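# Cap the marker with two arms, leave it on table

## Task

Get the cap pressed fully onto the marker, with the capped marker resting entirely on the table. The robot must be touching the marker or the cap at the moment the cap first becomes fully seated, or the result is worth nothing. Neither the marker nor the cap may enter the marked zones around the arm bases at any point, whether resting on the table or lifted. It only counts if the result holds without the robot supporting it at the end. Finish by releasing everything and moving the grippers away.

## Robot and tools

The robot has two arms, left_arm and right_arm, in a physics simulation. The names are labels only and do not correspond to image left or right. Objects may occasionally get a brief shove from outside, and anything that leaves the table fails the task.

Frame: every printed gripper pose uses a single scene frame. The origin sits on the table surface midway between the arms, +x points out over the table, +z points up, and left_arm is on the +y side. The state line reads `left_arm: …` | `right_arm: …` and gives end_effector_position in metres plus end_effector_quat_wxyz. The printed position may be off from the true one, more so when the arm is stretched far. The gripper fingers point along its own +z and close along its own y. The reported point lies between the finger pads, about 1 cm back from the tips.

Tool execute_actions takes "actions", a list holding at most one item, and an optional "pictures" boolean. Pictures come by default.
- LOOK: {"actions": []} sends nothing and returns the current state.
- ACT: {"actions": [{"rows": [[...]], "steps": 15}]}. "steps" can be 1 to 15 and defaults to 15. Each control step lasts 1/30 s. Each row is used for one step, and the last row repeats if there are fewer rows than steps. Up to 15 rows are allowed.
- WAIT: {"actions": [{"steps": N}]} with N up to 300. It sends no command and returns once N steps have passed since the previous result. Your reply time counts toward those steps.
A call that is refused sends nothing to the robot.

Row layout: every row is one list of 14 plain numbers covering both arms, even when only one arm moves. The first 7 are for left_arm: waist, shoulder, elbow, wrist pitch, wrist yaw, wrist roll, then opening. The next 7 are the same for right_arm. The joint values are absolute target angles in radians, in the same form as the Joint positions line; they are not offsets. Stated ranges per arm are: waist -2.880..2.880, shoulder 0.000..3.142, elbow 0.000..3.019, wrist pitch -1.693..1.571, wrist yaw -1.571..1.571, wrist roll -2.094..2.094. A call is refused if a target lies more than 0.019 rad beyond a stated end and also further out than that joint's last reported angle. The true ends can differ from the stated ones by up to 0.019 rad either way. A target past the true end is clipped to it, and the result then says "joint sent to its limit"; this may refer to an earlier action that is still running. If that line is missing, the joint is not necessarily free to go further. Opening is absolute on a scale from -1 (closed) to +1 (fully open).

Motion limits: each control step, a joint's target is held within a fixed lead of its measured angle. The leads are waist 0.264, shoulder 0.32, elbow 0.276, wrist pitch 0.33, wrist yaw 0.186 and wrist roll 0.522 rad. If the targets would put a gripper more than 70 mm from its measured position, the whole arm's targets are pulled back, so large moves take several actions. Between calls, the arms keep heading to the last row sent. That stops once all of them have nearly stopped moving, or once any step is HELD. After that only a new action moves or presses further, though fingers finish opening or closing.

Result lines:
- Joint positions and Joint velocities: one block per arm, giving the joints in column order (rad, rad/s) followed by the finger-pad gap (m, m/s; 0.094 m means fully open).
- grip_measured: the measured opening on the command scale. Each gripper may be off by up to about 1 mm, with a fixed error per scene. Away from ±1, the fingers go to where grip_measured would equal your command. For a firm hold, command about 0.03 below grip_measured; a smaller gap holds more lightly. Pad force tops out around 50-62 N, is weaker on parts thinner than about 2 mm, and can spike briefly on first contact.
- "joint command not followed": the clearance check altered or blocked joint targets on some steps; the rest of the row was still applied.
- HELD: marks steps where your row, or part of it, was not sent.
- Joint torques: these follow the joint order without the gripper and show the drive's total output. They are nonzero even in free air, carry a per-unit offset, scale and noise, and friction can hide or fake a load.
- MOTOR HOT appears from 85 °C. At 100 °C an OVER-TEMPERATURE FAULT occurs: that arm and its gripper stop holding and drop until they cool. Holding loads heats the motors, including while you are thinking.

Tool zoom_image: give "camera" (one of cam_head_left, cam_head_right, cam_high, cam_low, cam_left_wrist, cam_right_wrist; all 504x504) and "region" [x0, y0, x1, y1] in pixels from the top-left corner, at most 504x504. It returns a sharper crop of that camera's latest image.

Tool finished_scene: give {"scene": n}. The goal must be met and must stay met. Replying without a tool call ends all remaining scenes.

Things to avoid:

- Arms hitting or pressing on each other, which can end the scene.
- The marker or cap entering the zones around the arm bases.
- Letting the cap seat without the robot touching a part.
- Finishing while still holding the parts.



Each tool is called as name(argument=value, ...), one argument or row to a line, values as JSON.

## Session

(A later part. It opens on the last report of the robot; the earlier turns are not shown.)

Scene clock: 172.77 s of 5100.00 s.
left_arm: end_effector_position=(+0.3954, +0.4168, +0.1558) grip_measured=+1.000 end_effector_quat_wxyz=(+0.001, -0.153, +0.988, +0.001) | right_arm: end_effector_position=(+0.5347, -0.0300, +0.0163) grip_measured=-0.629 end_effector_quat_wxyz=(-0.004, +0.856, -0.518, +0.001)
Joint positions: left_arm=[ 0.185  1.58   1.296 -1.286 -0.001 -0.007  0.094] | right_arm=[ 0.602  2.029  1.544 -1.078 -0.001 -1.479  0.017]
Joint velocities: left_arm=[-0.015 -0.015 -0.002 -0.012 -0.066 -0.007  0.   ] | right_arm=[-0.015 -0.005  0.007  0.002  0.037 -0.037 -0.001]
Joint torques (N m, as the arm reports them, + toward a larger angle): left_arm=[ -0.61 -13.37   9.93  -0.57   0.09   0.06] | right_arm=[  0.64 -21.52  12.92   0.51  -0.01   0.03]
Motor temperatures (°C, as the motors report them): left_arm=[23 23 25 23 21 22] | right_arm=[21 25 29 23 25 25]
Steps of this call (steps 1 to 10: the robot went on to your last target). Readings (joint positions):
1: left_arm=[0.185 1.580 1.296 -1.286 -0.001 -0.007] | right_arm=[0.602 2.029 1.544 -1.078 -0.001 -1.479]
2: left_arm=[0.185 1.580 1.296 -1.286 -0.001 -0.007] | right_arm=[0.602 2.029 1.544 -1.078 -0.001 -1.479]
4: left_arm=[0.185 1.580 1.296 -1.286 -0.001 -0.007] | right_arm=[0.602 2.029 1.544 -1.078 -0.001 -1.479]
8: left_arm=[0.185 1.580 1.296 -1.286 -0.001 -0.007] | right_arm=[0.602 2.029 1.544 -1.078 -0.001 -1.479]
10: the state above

execute_actions(
  actions=[
    {"rows":[[0.18,1.571,1.3,-1.3,0,-0.1,1,0.6,2.01,1.582,-1.09,0,-1.49,-0.665],[0.18,1.571,1.3,-1.3,0,-0.2,1,0.6,1.99,1.582,-1.11,0,-1.49,-0.665],[0.18,1.571,1.3,-1.3,0,-0.3,1,0.6,1.97,1.582,-1.12,0,-1.49,-0.665],[0.18,1.571,1.3,-1.3,0,-0.4,1,0.6,1.95,1.582,-1.14,0,-1.49,-0.665],[0.18,1.571,1.3,-1.3,0,-0.5,1,0.6,1.93,1.582,-1.16,0,-1.49,-0.665],[0.18,1.571,1.3,-1.3,0,-0.6,1,0.6,1.92,1.582,-1.18,0,-1.45,-0.665],[0.17,1.571,1.3,-1.3,0,-0.7,1,0.58,1.92,1.582,-1.19,0,-1.35,-0.665],[0.15,1.58,1.32,-1.3,0,-0.8,1,0.55,1.92,1.582,-1.19,0,-1.25,-0.665],[0.12,1.6,1.34,-1.3,0,-0.9,1,0.51,1.92,1.582,-1.19,0,-1.15,-0.665],[0.09,1.62,1.36,-1.3,0,-1.0,1,0.47,1.92,1.582,-1.19,0,-1.05,-0.665],[0.06,1.64,1.38,-1.3,0,-1.1,1,0.43,1.92,1.582,-1.19,0,-0.95,-0.665],[0.03,1.66,1.4,-1.3,0,-1.2,1,0.39,1.92,1.582,-1.19,0,-0.85,-0.665],[0,1.68,1.42,-1.3,0,-1.3,1,0.35,1.92,1.582,-1.19,0,-0.75,-0.665],[-0.03,1.7,1.44,-1.3,0,-1.4,1,0.3,1.92,1.582,-1.19,0,-0.65,-0.665],[-0.2,1.75,1.5,-1.3,0,-1.82,1,-0.3,1.92,1.582,-1.19,0,1.6,-0.665]],"steps":15},
  ],
  pictures=false,
)

execute_actions(
  actions=[
    {"steps":30},
  ],
  pictures=false,
)

execute_actions(
  actions=[
    {"rows":[[-0.24,1.77,1.52,-1.3,0,-1.82,1,-0.3,1.92,1.582,-1.19,0,1.6,-0.665],[-0.29,1.79,1.54,-1.3,0,-1.82,1,-0.3,1.92,1.582,-1.19,0,1.6,-0.665],[-0.34,1.81,1.56,-1.29,0,-1.82,1,-0.3,1.92,1.582,-1.19,0,1.6,-0.665],[-0.39,1.83,1.58,-1.29,0,-1.82,1,-0.3,1.92,1.582,-1.19,0,1.6,-0.665],[-0.44,1.86,1.6,-1.28,0,-1.82,1,-0.3,1.92,1.582,-1.19,0,1.6,-0.665],[-0.49,1.88,1.62,-1.28,0,-1.82,1,-0.3,1.92,1.582,-1.19,0,1.6,-0.665],[-0.54,1.91,1.64,-1.27,0,-1.82,1,-0.3,1.92,1.582,-1.19,0,1.6,-0.665],[-0.59,1.93,1.66,-1.27,0,-1.82,1,-0.3,1.92,1.582,-1.19,0,1.6,-0.665],[-0.64,1.96,1.68,-1.26,0,-1.82,1,-0.3,1.92,1.582,-1.19,0,1.6,-0.665],[-0.69,1.98,1.7,-1.26,0,-1.82,1,-0.3,1.92,1.582,-1.19,0,1.6,-0.665],[-0.74,2.01,1.72,-1.25,0,-1.82,1,-0.3,1.92,1.582,-1.19,0,1.6,-0.665],[-0.79,2.03,1.74,-1.25,0,-1.82,1,-0.3,1.92,1.582,-1.19,0,1.6,-0.665],[-0.84,2.05,1.76,-1.24,0,-1.82,1,-0.3,1.92,1.582,-1.19,0,1.6,-0.665],[-0.88,2.07,1.78,-1.24,0,-1.82,1,-0.3,1.92,1.582,-1.19,0,1.6,-0.665],[-0.902,2.085,1.795,-1.24,0,-1.82,1,-0.3,1.92,1.582,-1.19,0,1.6,-0.665]],"steps":15},
  ],
  pictures=false,
)

execute_actions(
  actions=[
    {"steps":30},
  ],
)

Scene clock: 218.33 s of 5100.00 s.
left_arm: end_effector_position=(+0.4371, +0.3568, +0.1454) grip_measured=+1.000 end_effector_quat_wxyz=(-0.004, -0.565, +0.825, +0.003) | right_arm: end_effector_position=(+0.5654, -0.1155, +0.0781) grip_measured=-0.629 end_effector_quat_wxyz=(-0.012, +0.675, -0.737, +0.003)
Joint positions: left_arm=[ 0.041  1.663  1.37  -1.289 -0.002 -1.044  0.094] | right_arm=[ 0.447  1.918  1.544 -1.172 -0.002 -1.063  0.017]
Joint velocities: left_arm=[-1.011  0.581  0.481  0.012  0.051 -1.267  0.   ] | right_arm=[-1.011 -0.005  0.002  0.002  0.037  1.15   0.   ]
Joint torques (N m, as the arm reports them, + toward a larger angle): left_arm=[ -3.82 -13.9   12.05  -0.22  -0.02  -0.09] | right_arm=[ -0.27 -20.74  11.52  -0.19   0.04   0.15]
Motor temperatures (°C, as the motors report them): left_arm=[23 23 26 23 21 22] | right_arm=[21 26 29 23 25 25]
Steps of this call (steps 1 to 15: the robot went on to your last target; steps 16 to 90: nothing new was sent; then 42.07 s passed at rest; steps 91 to 105: all 15 steps of this action). Readings (joint positions):
91: left_arm=[0.185 1.580 1.296 -1.286 -0.001 -0.021] | right_arm=[0.602 2.029 1.544 -1.078 -0.001 -1.479]
92: left_arm=[0.185 1.580 1.296 -1.286 -0.001 -0.051] | right_arm=[0.602 2.028 1.544 -1.081 -0.001 -1.479]
94: left_arm=[0.185 1.580 1.296 -1.286 -0.001 -0.152] | right_arm=[0.602 2.022 1.544 -1.100 -0.001 -1.479]
98: left_arm=[0.184 1.580 1.296 -1.286 -0.001 -0.448] | right_arm=[0.598 1.977 1.544 -1.161 -0.001 -1.421]
105: the state above

Scene clock: 219.33 s of 5100.00 s.
left_arm: end_effector_position=(+0.4695, +0.2337, +0.1224) grip_measured=+1.000 end_effector_quat_wxyz=(+0.012, +0.758, -0.652, -0.015) | right_arm: end_effector_position=(+0.5848, -0.5331, +0.0781) grip_measured=-0.629 end_effector_quat_wxyz=(+0.010, +0.659, +0.752, +0.004)
Joint positions: left_arm=[-0.206  1.769  1.448 -1.289  0.002 -1.809  0.094] | right_arm=[-0.295  1.918  1.544 -1.175  0.001  1.117  0.017]
Joint velocities: left_arm=[ 0.015 -0.015 -0.002 -0.017 -0.007 -0.022  0.   ] | right_arm=[ 0.181 -0.015  0.007 -0.012 -0.022  2.806  0.001]
Joint torques (N m, as the arm reports them, + toward a larger angle): left_arm=[  0.26 -17.21  14.17  -0.61  -0.13  -0.13] | right_arm=[  0.48 -20.8   13.54  -0.69   0.1    0.15]
Motor temperatures (°C, as the motors report them): left_arm=[23 23 26 23 21 22] | right_arm=[21 26 29 23 25 25]
Steps of this call (steps 1 to 30: the robot went on to your last target). Readings (joint positions):
1: left_arm=[0.005 1.682 1.384 -1.289 -0.002 -1.097] | right_arm=[0.411 1.918 1.544 -1.172 -0.002 -1.019]
2: left_arm=[-0.033 1.700 1.395 -1.289 -0.002 -1.159] | right_arm=[0.374 1.918 1.544 -1.172 -0.002 -0.975]
4: left_arm=[-0.112 1.733 1.417 -1.289 -0.002 -1.325] | right_arm=[0.294 1.918 1.544 -1.172 -0.002 -0.887]
8: left_arm=[-0.229 1.769 1.444 -1.289 0.003 -1.611] | right_arm=[0.127 1.918 1.544 -1.172 -0.002 -0.712]
30: the state above

Scene clock: 219.83 s of 5100.00 s.
left_arm: end_effector_position=(+0.4654, +0.0203, +0.0798) grip_measured=+1.000 end_effector_quat_wxyz=(-0.011, -0.620, +0.784, +0.028) | right_arm: end_effector_position=(+0.5849, -0.5330, +0.0781) grip_measured=-0.629 end_effector_quat_wxyz=(+0.009, +0.812, +0.584, +0.006)
Joint positions: left_arm=[-0.588  1.958  1.61  -1.282 -0.002 -1.811  0.094] | right_arm=[-0.295  1.918  1.544 -1.175  0.     1.573  0.017]
Joint velocities: left_arm=[-1.001  0.64   0.408  0.051  0.007  0.037  0.   ] | right_arm=[-0.005  0.005  0.002  0.002 -0.007  0.139 -0.   ]
Joint torques (N m, as the arm reports them, + toward a larger angle): left_arm=[ -1.61 -18.29  13.22   0.3   -0.01  -0.07] | right_arm=[  0.51 -20.52  13.58  -0.44   0.11   0.15]
Motor temperatures (°C, as the motors report them): left_arm=[23 23 26 23 21 22] | right_arm=[21 26 29 23 25 25]
Steps of this call (steps 1 to 15: all 15 steps of this action). Readings (joint positions):
1: left_arm=[-0.207 1.769 1.449 -1.289 0.002 -1.810] | right_arm=[-0.289 1.918 1.544 -1.175 0.000 1.209]
2: left_arm=[-0.212 1.771 1.455 -1.289 0.000 -1.810] | right_arm=[-0.287 1.918 1.544 -1.175 0.000 1.286]
4: left_arm=[-0.238 1.784 1.479 -1.289 -0.002 -1.811] | right_arm=[-0.287 1.918 1.544 -1.175 0.000 1.395]
8: left_arm=[-0.346 1.825 1.524 -1.289 -0.002 -1.811] | right_arm=[-0.292 1.918 1.544 -1.175 0.000 1.510]
15: the state above

Scene clock: 220.83 s of 5100.00 s.
left_arm: end_effector_position=(+0.3935, -0.1603, +0.0433) grip_measured=+1.000 end_effector_quat_wxyz=(-0.006, -0.489, +0.872, +0.018) | right_arm: end_effector_position=(+0.5849, -0.5330, +0.0781) grip_measured=-0.629 end_effector_quat_wxyz=(+0.009, +0.817, +0.577, +0.006)
Joint positions: left_arm=[-0.904  2.103  1.746 -1.252  0.002 -1.811  0.094] | right_arm=[-0.295  1.918  1.544 -1.175  0.     1.589  0.017]
Joint velocities: left_arm=[ 0.005 -0.015  0.017 -0.002 -0.095  0.022  0.   ] | right_arm=[-0.005 -0.005 -0.002  0.027 -0.022 -0.051 -0.001]
Joint torques (N m, as the arm reports them, + toward a larger angle): left_arm=[ -0.2  -21.96  13.69   0.38  -0.12  -0.14] | right_arm=[  0.58 -20.72  13.34  -0.48   0.09   0.19]
Motor temperatures (°C, as the motors report them): left_arm=[23 23 26 23 21 22] | right_arm=[21 26 29 23 25 25]
Steps of this call (steps 1 to 30: the robot went on to your last target). Readings (joint positions):
1: left_arm=[-0.623 1.980 1.623 -1.280 -0.002 -1.811] | right_arm=[-0.295 1.918 1.544 -1.175 0.000 1.576]
2: left_arm=[-0.657 1.999 1.634 -1.278 -0.002 -1.811] | right_arm=[-0.295 1.918 1.544 -1.175 0.000 1.579]
4: left_arm=[-0.726 2.035 1.652 -1.273 -0.002 -1.811] | right_arm=[-0.295 1.918 1.544 -1.175 0.000 1.582]
8: left_arm=[-0.859 2.093 1.702 -1.263 -0.001 -1.811] | right_arm=[-0.295 1.918 1.544 -1.175 0.000 1.587]
30: the state above

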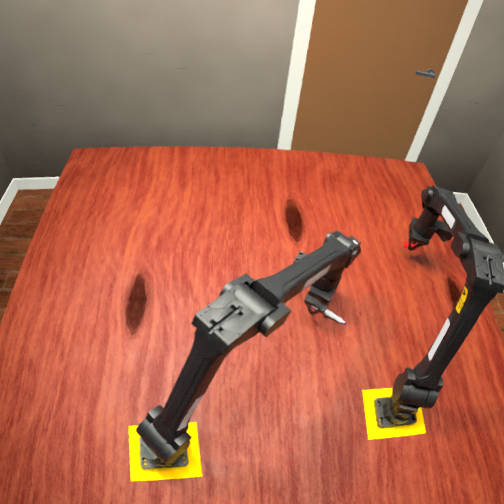

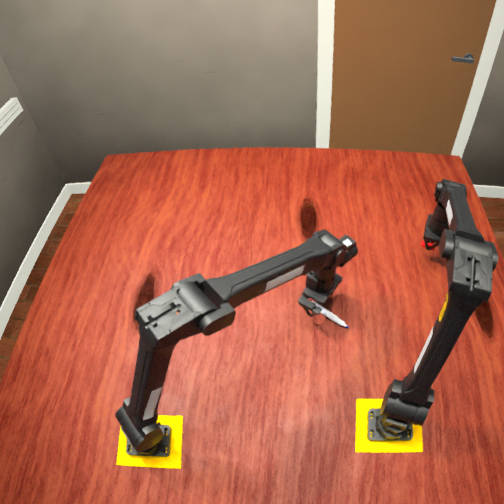

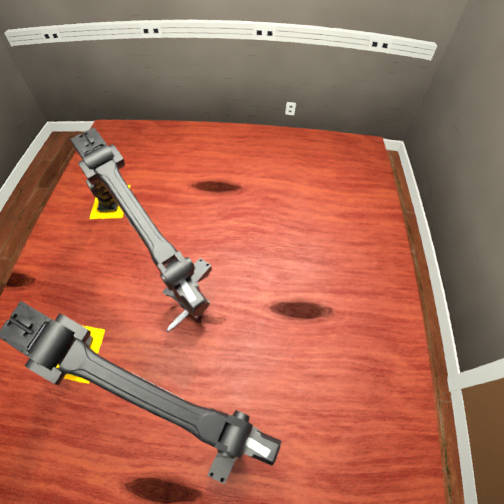

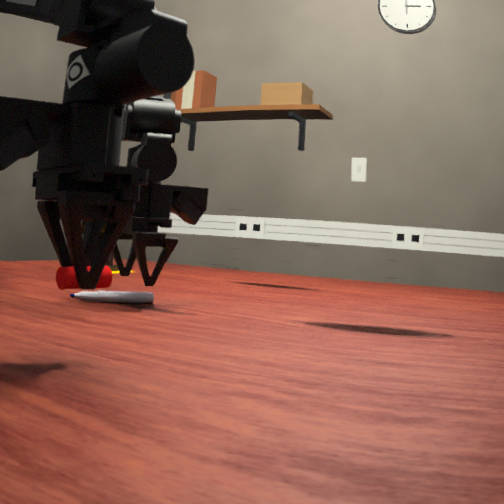

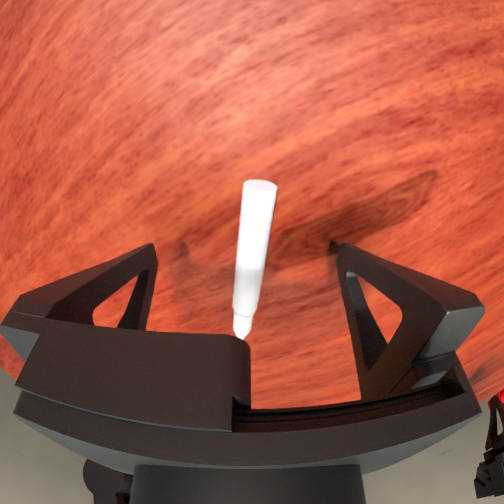

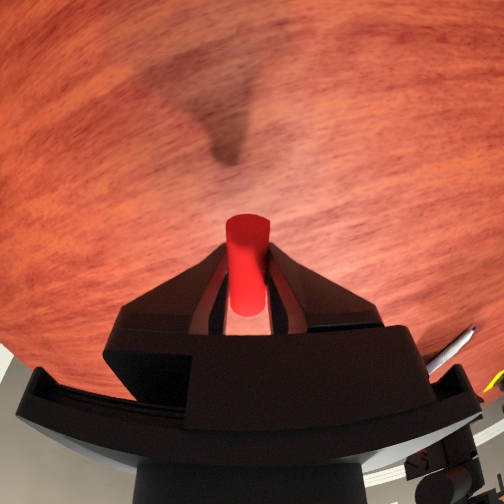

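execute_actions(
  actions=[
    {"rows":[[-0.895,2.09,1.76,-1.23,0,-1.78,0.8,-0.3,1.92,1.582,-1.19,0,1.6,-0.665],[-0.89,2.095,1.75,-1.22,0,-1.74,0.6,-0.3,1.92,1.582,-1.19,0,1.6,-0.665],[-0.885,2.1,1.742,-1.21,0,-1.7,0.4,-0.3,1.92,1.582,-1.19,0,1.6,-0.665],[-0.882,2.105,1.734,-1.2,0,-1.7,0.3,-0.3,1.92,1.582,-1.19,0,1.6,-0.665],[-0.882,2.11,1.726,-1.185,0,-1.7,0.3,-0.3,1.92,1.582,-1.19,0,1.6,-0.665],[-0.882,2.11,1.718,-1.17,0,-1.7,0.3,-0.3,1.92,1.582,-1.19,0,1.6,-0.665],[-0.882,2.11,1.71,-1.155,0,-1.7,0.3,-0.3,1.92,1.582,-1.19,0,1.6,-0.665],[-0.882,2.11,1.704,-1.143,0,-1.7,0.3,-0.3,1.92,1.582,-1.19,0,1.6,-0.665]],"steps":15},
  ],
  pictures=false,
)

execute_actions(
  actions=[
    {"steps":15},
  ],
)

zoom_image(
  camera="cam_low",
  region=[40,220,220,330],
)

Scene clock: 234.77 s of 5100.00 s.
left_arm: end_effector_position=(+0.4006, -0.1597, +0.0227) grip_measured=+0.303 end_effector_quat_wxyz=(-0.001, -0.451, +0.893, -0.001) | right_arm: end_effector_position=(+0.5849, -0.5330, +0.0781) grip_measured=-0.629 end_effector_quat_wxyz=(+0.009, +0.817, +0.577, +0.006)
Joint positions: left_arm=[-0.895  2.111  1.703 -1.161  0.002 -1.714  0.061] | right_arm=[-0.295  1.918  1.544 -1.175  0.     1.589  0.017]
Joint velocities: left_arm=[-0.005 -0.005  0.012 -0.002 -0.007 -0.022 -0.   ] | right_arm=[-0.005 -0.005 -0.002  0.007 -0.007  0.007 -0.   ]
Joint torques (N m, as the arm reports them, + toward a larger angle): left_arm=[  0.98 -20.25   9.17   0.62  -0.13   0.1 ] | right_arm=[  0.19 -20.79  13.78  -0.57   0.1    0.16]
Motor temperatures (°C, as the motors report them): left_arm=[23 24 27 23 21 22] | right_arm=[21 26 30 23 25 25]
Steps of this call (steps 1 to 15: the robot went on to your last target; steps 16 to 90: nothing new was sent; then 10.43 s passed at rest; steps 91 to 105: all 15 steps of this action). Readings (joint positions):
91: left_arm=[-0.904 2.103 1.746 -1.251 0.002 -1.808] | right_arm=[-0.295 1.918 1.544 -1.175 0.000 1.589]
92: left_arm=[-0.904 2.103 1.746 -1.248 0.002 -1.797] | right_arm=[-0.295 1.918 1.544 -1.175 0.000 1.589]
94: left_arm=[-0.904 2.103 1.744 -1.232 0.002 -1.766] | right_arm=[-0.295 1.918 1.544 -1.175 0.000 1.589]
98: left_arm=[-0.900 2.103 1.721 -1.182 0.002 -1.732] | right_arm=[-0.295 1.918 1.544 -1.175 0.000 1.589]
105: the state above

Scene clock: 235.27 s of 5100.00 s.
left_arm: end_effector_position=(+0.4009, -0.1600, +0.0227) grip_measured=+0.303 end_effector_quat_wxyz=(-0.000, -0.449, +0.894, -0.002) | right_arm: end_effector_position=(+0.5849, -0.5330, +0.0781) grip_measured=-0.629 end_effector_quat_wxyz=(+0.009, +0.817, +0.577, +0.006)
Joint positions: left_arm=[-0.895  2.111  1.703 -1.159  0.002 -1.709  0.061] | right_arm=[-0.295  1.918  1.544 -1.175  0.     1.589  0.017]
Joint velocities: left_arm=[-0.005 -0.005 -0.002  0.012 -0.081  0.022 -0.001] | right_arm=[-0.005 -0.005 -0.002  0.002  0.066 -0.022 -0.001]
Joint torques (N m, as the arm reports them, + toward a larger angle): left_arm=[  0.95 -20.42   9.16   0.66  -0.14   0.09] | right_arm=[  0.85 -21.17  13.58  -0.55   0.13   0.19]
Motor temperatures (°C, as the motors report them): left_arm=[23 24 27 23 21 22] | right_arm=[21 26 30 23 25 25]
Steps of this call (steps 1 to 15: the robot went on to your last target). Readings (joint positions):
1: left_arm=[-0.895 2.111 1.703 -1.161 0.002 -1.713] | right_arm=[-0.295 1.918 1.544 -1.175 0.000 1.589]
2: left_arm=[-0.895 2.111 1.703 -1.160 0.002 -1.713] | right_arm=[-0.295 1.918 1.544 -1.175 0.000 1.589]
4: left_arm=[-0.895 2.111 1.703 -1.159 0.002 -1.711] | right_arm=[-0.295 1.918 1.544 -1.175 0.000 1.589]
8: left_arm=[-0.895 2.111 1.703 -1.159 0.002 -1.710] | right_arm=[-0.295 1.918 1.544 -1.175 0.000 1.589]
15: the state above
All arms were judged still, so your last target was given up. Only a new action makes them travel on or press farther. Fingers that are still opening or closing keep moving.

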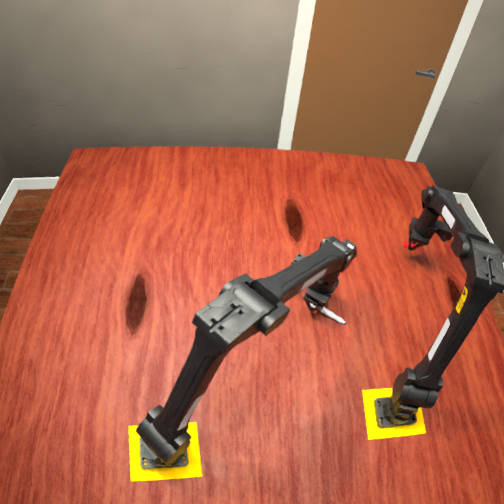

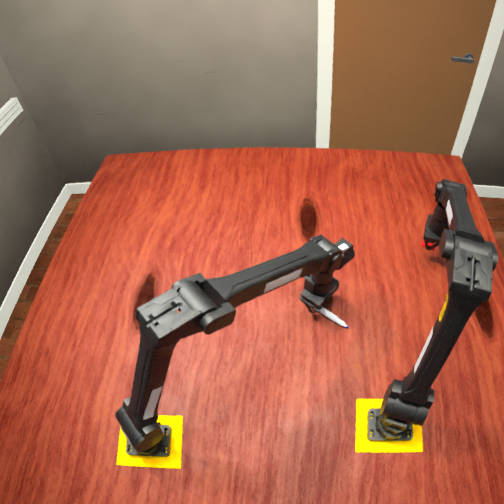

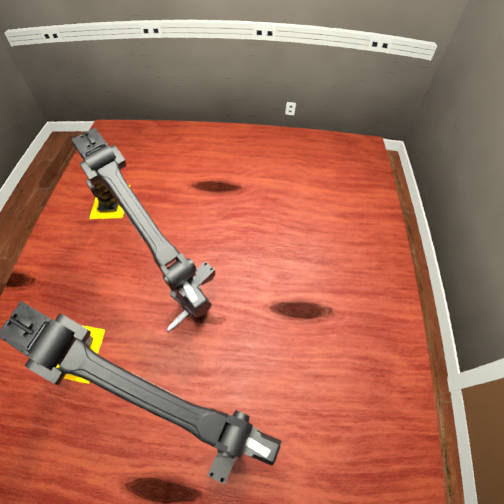

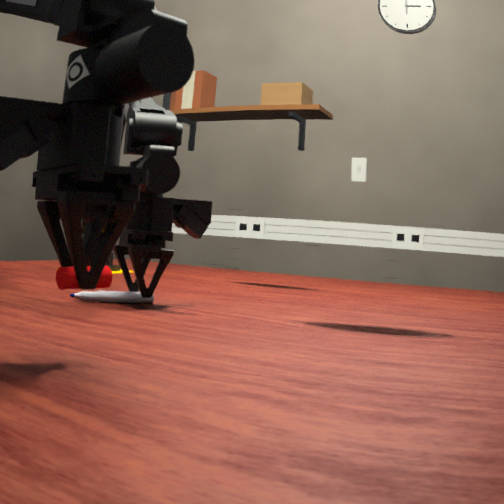

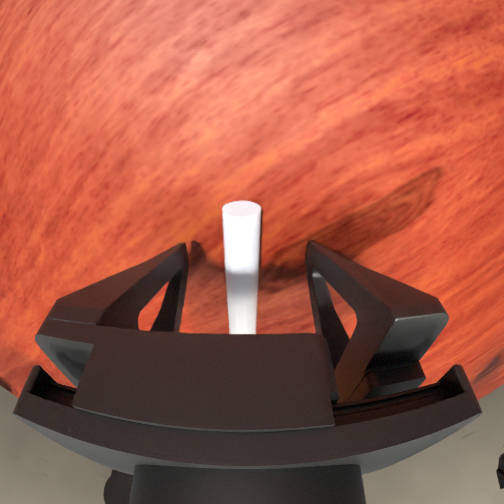

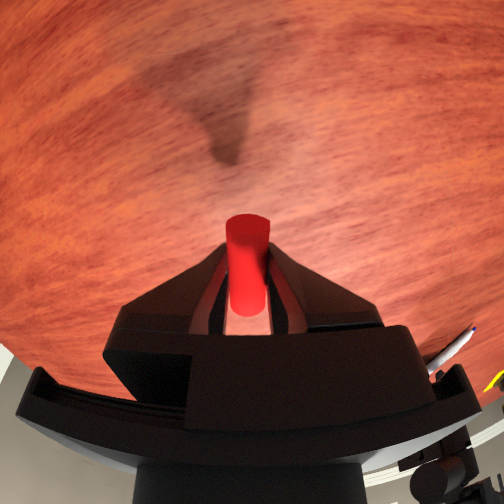

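Region (40, 220, 220, 330) of cam_low's 504x504 image, scaled by 2.800, with more detail than that image has.

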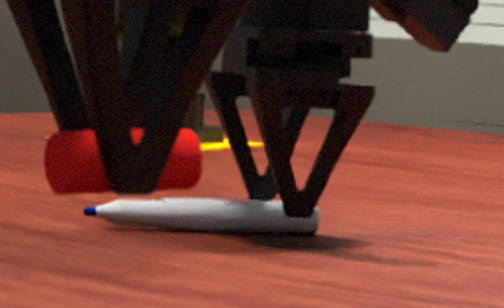

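execute_actions(
  actions=[
    {"rows":[[-0.89,2.115,1.704,-1.15,0,-1.7,0.1,-0.3,1.92,1.582,-1.19,0,1.6,-0.665],[-0.89,2.12,1.704,-1.15,0,-1.7,0,-0.3,1.92,1.582,-1.19,0,1.6,-0.665],[-0.89,2.127,1.704,-1.15,0,-1.7,-0.2,-0.3,1.92,1.582,-1.19,0,1.6,-0.665]],"steps":15},
  ],
)

zoom_image(
  camera="cam_low",
  region=[40,220,220,330],
)

Scene clock: 243.43 s of 5100.00 s.
left_arm: end_effector_position=(+0.3999, -0.1590, +0.0151) grip_measured=-0.197 end_effector_quat_wxyz=(-0.002, -0.448, +0.894, +0.004) | right_arm: end_effector_position=(+0.5849, -0.5330, +0.0781) grip_measured=-0.629 end_effector_quat_wxyz=(+0.009, +0.817, +0.577, +0.006)
Joint positions: left_arm=[-0.895  2.124  1.703 -1.159  0.002 -1.709  0.038] | right_arm=[-0.295  1.918  1.544 -1.175  0.     1.589  0.017]
Joint velocities: left_arm=[ 0.015 -0.015 -0.012 -0.007 -0.051 -0.022  0.   ] | right_arm=[ 0.005 -0.005  0.017 -0.002 -0.022  0.037 -0.001]
Joint torques (N m, as the arm reports them, + toward a larger angle): left_arm=[  0.21 -20.19   9.13   0.34  -0.13   0.08] | right_arm=[  0.47 -20.73  13.63  -0.31   0.12   0.2 ]
Motor temperatures (°C, as the motors report them): left_arm=[23 24 27 23 21 22] | right_arm=[21 26 30 23 25 25]
Steps of this call (steps 1 to 90: nothing new was sent; then 4.67 s passed at rest; steps 91 to 105: all 15 steps of this action). Readings (joint positions):
91: left_arm=[-0.895 2.111 1.703 -1.159 0.002 -1.709] | right_arm=[-0.295 1.918 1.544 -1.175 0.000 1.589]
92: left_arm=[-0.895 2.111 1.703 -1.159 0.002 -1.709] | right_arm=[-0.295 1.918 1.544 -1.175 0.000 1.589]
94: left_arm=[-0.895 2.113 1.703 -1.159 0.002 -1.709] | right_arm=[-0.295 1.918 1.544 -1.175 0.000 1.589]
98: left_arm=[-0.895 2.119 1.703 -1.159 0.002 -1.709] | right_arm=[-0.295 1.918 1.544 -1.175 0.000 1.589]
105: the state above

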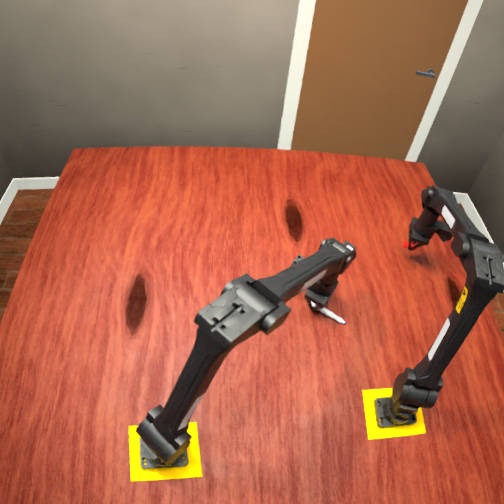

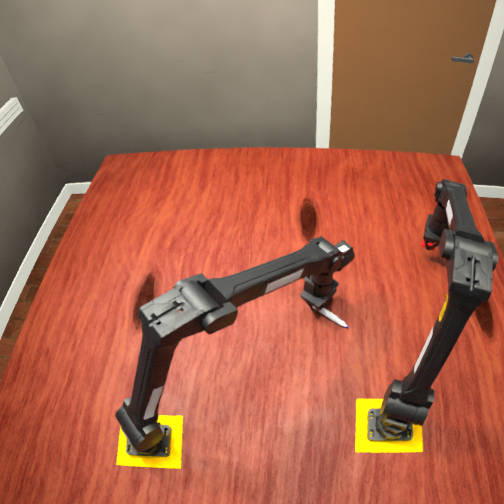

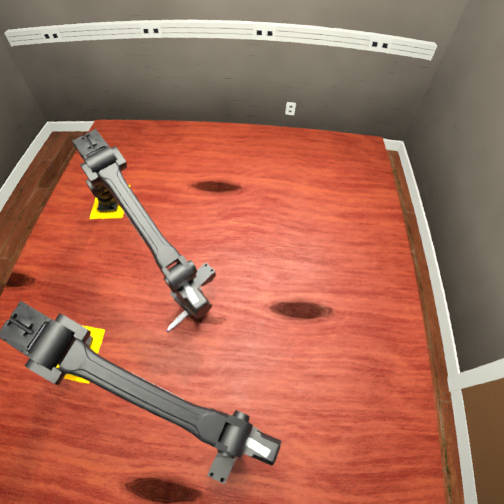

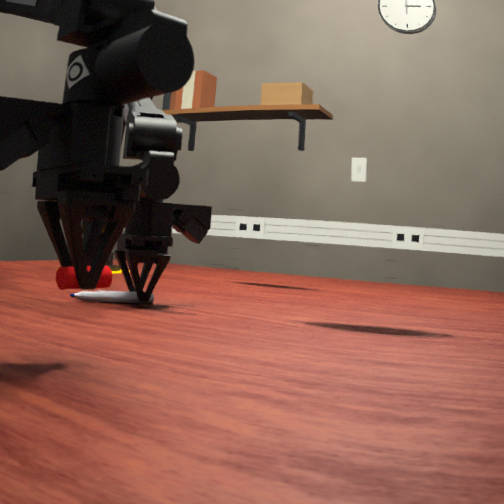

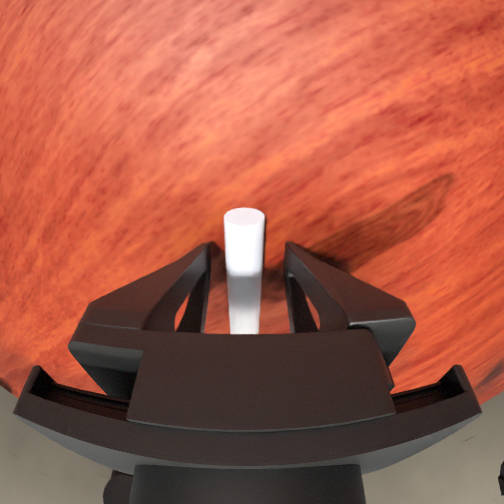

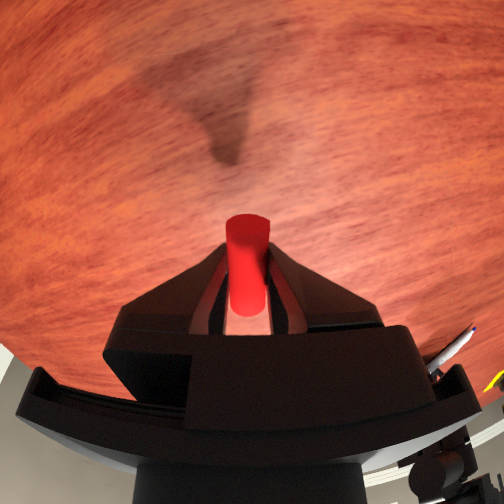

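Region (40, 220, 220, 330) of cam_low's 504x504 image, scaled by 2.800, with more detail than that image has.

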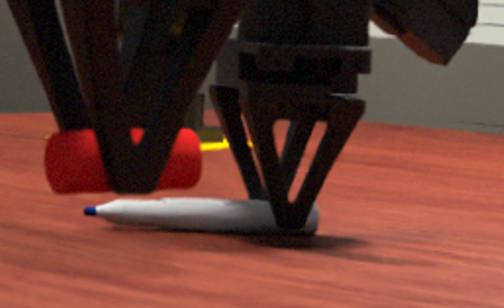

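execute_actions(
  actions=[
    {"rows":[[-0.89,2.135,1.704,-1.15,0,-1.7,-0.4,-0.3,1.92,1.582,-1.19,0,1.6,-0.665]],"steps":12},
  ],
  pictures=false,
)

execute_actions(
  actions=[
    {"rows":[[-0.89,2.125,1.704,-1.15,0,-1.7,-0.5,-0.3,1.92,1.582,-1.19,0,1.6,-0.665],[-0.89,2.125,1.704,-1.15,0,-1.7,-0.55,-0.3,1.92,1.582,-1.19,0,1.6,-0.665],[-0.89,2.125,1.704,-1.15,0,-1.7,-0.58,-0.3,1.92,1.582,-1.19,0,1.6,-0.665],[-0.89,2.125,1.704,-1.15,0,-1.7,-0.61,-0.3,1.92,1.582,-1.19,0,1.6,-0.665],[-0.89,2.125,1.704,-1.15,0,-1.7,-0.64,-0.3,1.92,1.582,-1.19,0,1.6,-0.665],[-0.89,2.125,1.704,-1.15,0,-1.7,-0.68,-0.3,1.92,1.582,-1.19,0,1.6,-0.665]],"steps":15},
  ],
  pictures=false,
)

Scene clock: 255.23 s of 5100.00 s.
left_arm: end_effector_position=(+0.3994, -0.1584, +0.0112) grip_measured=-0.397 end_effector_quat_wxyz=(-0.003, -0.448, +0.894, +0.007) | right_arm: end_effector_position=(+0.5849, -0.5330, +0.0781) grip_measured=-0.629 end_effector_quat_wxyz=(+0.009, +0.817, +0.577, +0.006)
Joint positions: left_arm=[-0.895  2.13   1.703 -1.159  0.002 -1.709  0.028] | right_arm=[-0.295  1.918  1.544 -1.175  0.     1.589  0.017]
Joint velocities: left_arm=[-0.015 -0.005 -0.017  0.002  0.051 -0.051 -0.001] | right_arm=[-0.005 -0.005  0.017 -0.002 -0.022 -0.066  0.001]
Joint torques (N m, as the arm reports them, + toward a larger angle): left_arm=[  0.22 -19.9    9.08   0.32  -0.14   0.08] | right_arm=[  0.86 -20.63  13.49  -0.27   0.15   0.16]
Motor temperatures (°C, as the motors report them): left_arm=[23 24 26 23 21 22] | right_arm=[21 26 30 23 25 25]
Steps of this call (steps 1 to 15: the robot went on to your last target; steps 16 to 90: nothing new was sent; then 8.40 s passed at rest; steps 91 to 102: all 12 steps of this action). Readings (joint positions):
91: left_arm=[-0.895 2.124 1.703 -1.159 0.002 -1.709] | right_arm=[-0.295 1.918 1.544 -1.175 0.000 1.589]
92: left_arm=[-0.895 2.124 1.703 -1.159 0.002 -1.709] | right_arm=[-0.295 1.918 1.544 -1.175 0.000 1.589]
94: left_arm=[-0.895 2.126 1.703 -1.159 0.002 -1.709] | right_arm=[-0.295 1.918 1.544 -1.175 0.000 1.589]
98: left_arm=[-0.895 2.129 1.703 -1.159 0.002 -1.709] | right_arm=[-0.295 1.918 1.544 -1.175 0.000 1.589]
102: the state above

Scene clock: 255.73 s of 5100.00 s.
left_arm: end_effector_position=(+0.3994, -0.1584, +0.0112) grip_measured=-0.641 end_effector_quat_wxyz=(-0.003, -0.448, +0.894, +0.007) | right_arm: end_effector_position=(+0.5849, -0.5330, +0.0781) grip_measured=-0.629 end_effector_quat_wxyz=(+0.009, +0.817, +0.577, +0.006)
Joint positions: left_arm=[-0.895  2.13   1.703 -1.159  0.002 -1.709  0.017] | right_arm=[-0.295  1.918  1.544 -1.175  0.     1.589  0.017]
Joint velocities: left_arm=[-0.005 -0.015 -0.002 -0.007 -0.066 -0.007 -0.001] | right_arm=[ 0.005 -0.005  0.007 -0.002  0.081 -0.037  0.001]
Joint torques (N m, as the arm reports them, + toward a larger angle): left_arm=[  0.23 -20.82   9.08   0.32  -0.13   0.08] | right_arm=[  0.99 -20.18  13.54  -0.47   0.1    0.17]
Motor temperatures (°C, as the motors report them): left_arm=[23 24 26 23 21 22] | right_arm=[21 26 30 23 25 25]
Steps of this call (steps 1 to 15: all 15 steps of this action). Readings (joint positions):
1: left_arm=[-0.895 2.130 1.703 -1.159 0.002 -1.709] | right_arm=[-0.295 1.918 1.544 -1.175 0.000 1.589]
2: left_arm=[-0.895 2.130 1.703 -1.159 0.002 -1.709] | right_arm=[-0.295 1.918 1.544 -1.175 0.000 1.589]
4: left_arm=[-0.895 2.130 1.703 -1.159 0.002 -1.709] | right_arm=[-0.295 1.918 1.544 -1.175 0.000 1.589]
8: left_arm=[-0.895 2.130 1.703 -1.159 0.002 -1.709] | right_arm=[-0.295 1.918 1.544 -1.175 0.000 1.589]
15: the state above

execute_actions(
  actions=[
    {"rows":[[-0.89,2.11,1.75,-1.17,0,-1.7,-0.68,-0.29,1.91,1.54,-1.17,0,1.62,-0.665],[-0.89,2.1,1.77,-1.18,0,-1.7,-0.68,-0.27,1.9,1.53,-1.16,0,1.64,-0.665],[-0.89,2.1,1.79,-1.19,0,-1.7,-0.68,-0.25,1.89,1.52,-1.15,0,1.66,-0.665],[-0.89,2.1,1.81,-1.2,0,-1.7,-0.68,-0.23,1.89,1.51,-1.14,0,1.68,-0.665],[-0.88,2.1,1.83,-1.21,0,-1.72,-0.68,-0.21,1.89,1.5,-1.13,0,1.7,-0.665],[-0.86,2.11,1.85,-1.22,0,-1.75,-0.68,-0.19,1.89,1.49,-1.12,0,1.73,-0.665],[-0.83,2.12,1.87,-1.235,0,-1.78,-0.68,-0.17,1.89,1.48,-1.11,0,1.76,-0.665],[-0.8,2.13,1.89,-1.235,0,-1.81,-0.68,-0.15,1.89,1.47,-1.1,0,1.79,-0.665],[-0.76,2.14,1.91,-1.235,0,-1.84,-0.68,-0.12,1.89,1.46,-1.09,0,1.82,-0.665],[-0.72,2.15,1.927,-1.235,0,-1.87,-0.68,-0.09,1.89,1.45,-1.08,0,1.85,-0.665],[-0.68,2.16,1.927,-1.235,0,-1.9,-0.68,-0.06,1.89,1.44,-1.07,0,1.88,-0.665],[-0.64,2.17,1.927,-1.235,0,-1.93,-0.68,-0.03,1.89,1.43,-1.06,0,1.9,-0.665],[-0.6,2.18,1.927,-1.235,0,-1.96,-0.68,0,1.89,1.43,-1.05,0,1.92,-0.665],[-0.57,2.19,1.927,-1.235,0,-1.99,-0.68,0.03,1.89,1.43,-1.04,0,1.94,-0.665],[-0.55,2.195,1.927,-1.235,0,-2.014,-0.68,0.06,1.89,1.43,-1.03,0,1.95,-0.665]],"steps":15},
  ],
  pictures=false,
)

execute_actions(
  actions=[
    {"rows":[[-0.55,2.195,1.927,-1.235,0,-2.014,-0.68,0.09,1.89,1.43,-1.03,0,1.95,-0.665],[-0.55,2.195,1.927,-1.235,0,-2.014,-0.68,0.12,1.89,1.43,-1.03,0,1.95,-0.665],[-0.55,2.195,1.927,-1.235,0,-2.014,-0.68,0.15,1.9,1.43,-1.03,0,1.95,-0.665],[-0.55,2.195,1.927,-1.235,0,-2.014,-0.68,0.18,1.91,1.43,-1.03,0,1.95,-0.665],[-0.55,2.195,1.927,-1.235,0,-2.014,-0.68,0.21,1.92,1.44,-1.03,0,1.95,-0.665],[-0.55,2.195,1.927,-1.235,0,-2.014,-0.68,0.24,1.925,1.45,-1.03,0,1.95,-0.665],[-0.55,2.195,1.927,-1.235,0,-2.014,-0.68,0.27,1.93,1.46,-1.03,0,1.95,-0.665],[-0.55,2.195,1.927,-1.235,0,-2.014,-0.68,0.295,1.935,1.47,-1.03,0,1.95,-0.665],[-0.55,2.195,1.927,-1.235,0,-2.014,-0.68,0.32,1.94,1.47,-1.03,0,1.95,-0.665],[-0.55,2.195,1.927,-1.235,0,-2.014,-0.68,0.34,1.945,1.47,-1.03,0,1.95,-0.665],[-0.55,2.195,1.927,-1.235,0,-2.014,-0.68,0.355,1.95,1.47,-1.03,0,1.95,-0.665],[-0.55,2.195,1.927,-1.235,0,-2.014,-0.68,0.367,1.95,1.47,-1.03,0,1.95,-0.665],[-0.55,2.195,1.927,-1.235,0,-2.014,-0.68,0.377,1.95,1.47,-1.03,0,1.95,-0.665],[-0.55,2.195,1.927,-1.235,0,-2.014,-0.68,0.385,1.95,1.47,-1.03,0,1.95,-0.665]],"steps":15},
  ],
  pictures=false,
)

execute_actions(
  actions=[
    {"steps":20},
  ],
)

Scene clock: 304.23 s of 5100.00 s.
left_arm: end_effector_position=(+0.4869, -0.1214, +0.0619) grip_measured=-0.641 end_effector_quat_wxyz=(+0.011, -0.558, +0.829, -0.036) | right_arm: end_effector_position=(+0.5972, -0.3670, +0.0446) grip_measured=-0.629 end_effector_quat_wxyz=(+0.010, +0.808, +0.588, +0.012)
Joint positions: left_arm=[-0.763  2.133  1.847 -1.211  0.002 -1.831  0.017] | right_arm=[-0.001  1.908  1.432 -1.065  0.001  1.855  0.017]
Joint velocities: left_arm=[ 0.747  0.083 -0.017 -0.012 -0.037 -0.418  0.   ] | right_arm=[ 1.06  -0.005 -0.085  0.247 -0.051  0.535 -0.   ]
Joint torques (N m, as the arm reports them, + toward a larger angle): left_arm=[  2.78 -19.5   12.85  -0.44  -0.09  -0.12] | right_arm=[  0.46 -21.44   9.58   0.64   0.1    0.23]
Motor temperatures (°C, as the motors report them): left_arm=[23 25 26 23 21 22] | right_arm=[21 27 31 23 25 25]
Steps of this call (steps 1 to 15: the robot went on to your last target; steps 16 to 90: nothing new was sent; then 45.00 s passed at rest; steps 91 to 105: all 15 steps of this action). Readings (joint positions):
91: left_arm=[-0.895 2.130 1.703 -1.159 0.002 -1.709] | right_arm=[-0.295 1.918 1.544 -1.175 0.000 1.592]
92: left_arm=[-0.895 2.130 1.704 -1.161 0.002 -1.709] | right_arm=[-0.294 1.918 1.543 -1.175 0.000 1.599]
94: left_arm=[-0.895 2.130 1.717 -1.173 0.002 -1.709] | right_arm=[-0.285 1.915 1.532 -1.166 0.000 1.620]
98: left_arm=[-0.886 2.131 1.787 -1.208 0.002 -1.737] | right_arm=[-0.225 1.908 1.493 -1.133 0.001 1.690]
105: the state above

Scene clock: 304.73 s of 5100.00 s.
left_arm: end_effector_position=(+0.5719, +0.0257, +0.0231) grip_measured=-0.641 end_effector_quat_wxyz=(-0.004, +0.718, -0.695, +0.007) | right_arm: end_effector_position=(+0.5633, -0.1475, +0.0378) grip_measured=-0.629 end_effector_quat_wxyz=(+0.008, +0.705, +0.709, +0.018)
Joint positions: left_arm=[-0.509  2.208  1.874 -1.22  -0.003 -1.996  0.017] | right_arm=[ 0.397  1.921  1.432 -1.043 -0.     1.936  0.017]
Joint velocities: left_arm=[-0.19   0.015  0.037 -0.027 -0.022 -0.095 -0.001] | right_arm=[ 0.298  0.063  0.007 -0.017  0.022  0.081  0.   ]
Joint torques (N m, as the arm reports them, + toward a larger angle): left_arm=[ -2.97 -23.02  14.07  -0.56   0.05  -0.13] | right_arm=[ -0.75 -18.17  13.12   0.77   0.2    0.16]
Motor temperatures (°C, as the motors report them): left_arm=[23 25 26 23 21 22] | right_arm=[21 27 31 23 25 25]
Steps of this call (steps 1 to 15: all 15 steps of this action). Readings (joint positions):
1: left_arm=[-0.737 2.137 1.847 -1.211 0.002 -1.846] | right_arm=[0.035 1.908 1.431 -1.057 0.001 1.872]
2: left_arm=[-0.708 2.141 1.847 -1.211 0.002 -1.862] | right_arm=[0.069 1.908 1.431 -1.052 0.001 1.885]
4: left_arm=[-0.650 2.156 1.851 -1.211 0.002 -1.899] | right_arm=[0.136 1.908 1.431 -1.044 0.001 1.904]
8: left_arm=[-0.540 2.195 1.873 -1.216 -0.001 -1.961] | right_arm=[0.253 1.908 1.431 -1.043 0.001 1.925]
15: the state above

Scene clock: 305.40 s of 5100.00 s.
left_arm: end_effector_position=(+0.5610, -0.0000, +0.0234) grip_measured=-0.641 end_effector_quat_wxyz=(+0.004, -0.707, +0.707, -0.008) | right_arm: end_effector_position=(+0.5649, -0.1531, +0.0347) grip_measured=-0.629 end_effector_quat_wxyz=(+0.007, +0.710, +0.704, +0.015)
Joint positions: left_arm=[-0.55   2.208  1.875 -1.22  -0.002 -2.005  0.017] | right_arm=[ 0.387  1.927  1.432 -1.043 -0.     1.939  0.017]
Joint velocities: left_arm=[-0.005 -0.005  0.007  0.002  0.022 -0.037  0.001] | right_arm=[-0.005  0.005 -0.017  0.007 -0.081 -0.051 -0.001]
Joint torques (N m, as the arm reports them, + toward a larger angle): left_arm=[ -0.09 -23.05  14.2   -0.68   0.    -0.13] | right_arm=[  0.33 -18.29  12.99   0.45   0.14   0.16]
Motor temperatures (°C, as the motors report them): left_arm=[23 25 26 23 21 22] | right_arm=[21 27 31 23 25 25]
Steps of this call (steps 1 to 20: the robot went on to your last target). Readings (joint positions):
1: left_arm=[-0.515 2.208 1.875 -1.220 -0.003 -1.998] | right_arm=[0.405 1.923 1.432 -1.043 -0.000 1.937]
2: left_arm=[-0.522 2.208 1.875 -1.220 -0.003 -1.999] | right_arm=[0.409 1.925 1.432 -1.043 -0.000 1.937]
4: left_arm=[-0.535 2.208 1.875 -1.220 -0.002 -2.001] | right_arm=[0.407 1.927 1.432 -1.043 -0.000 1.938]
8: left_arm=[-0.550 2.208 1.875 -1.220 -0.002 -2.003] | right_arm=[0.394 1.927 1.432 -1.043 -0.000 1.939]
20: the state above

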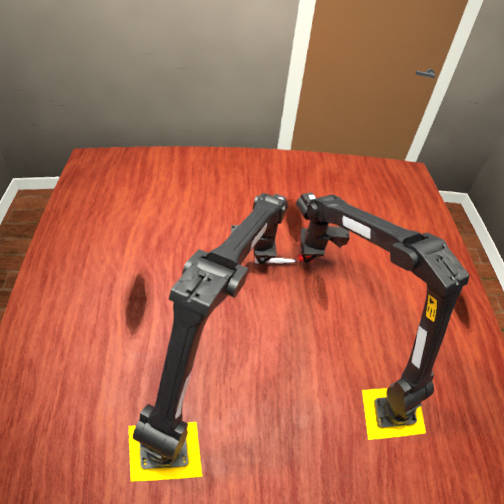

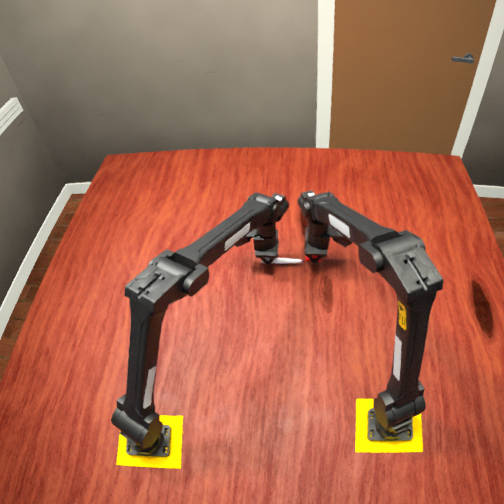

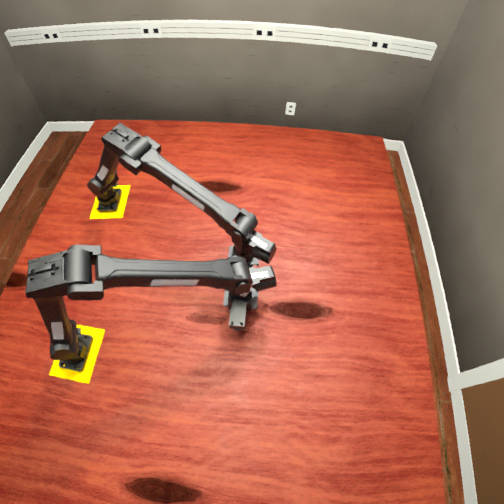

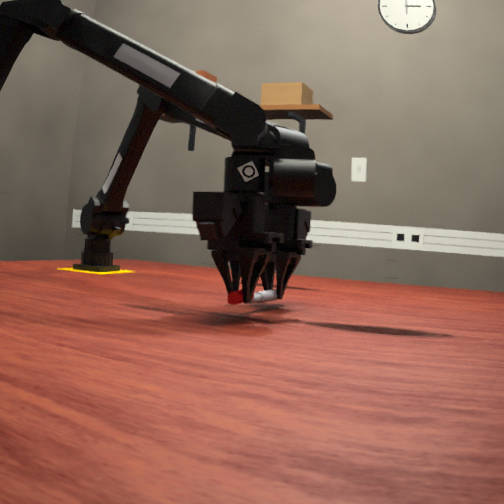

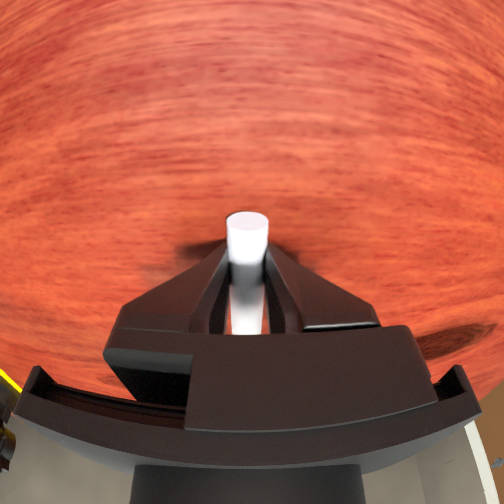

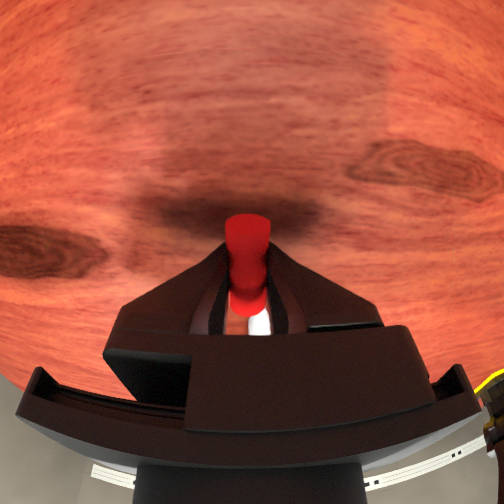

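zoom_image(
  camera="cam_head_left",
  region=[230,180,350,290],
)

Region (230, 180, 350, 290) of cam_head_left's 504x504 image, scaled by 4.200, with more detail than that image has; it fills the top 462 rows of this view, and the rest is white.

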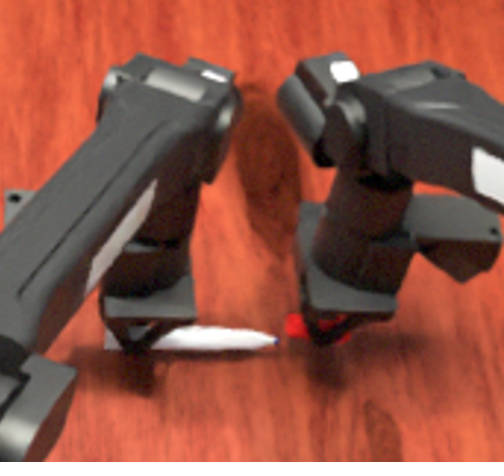

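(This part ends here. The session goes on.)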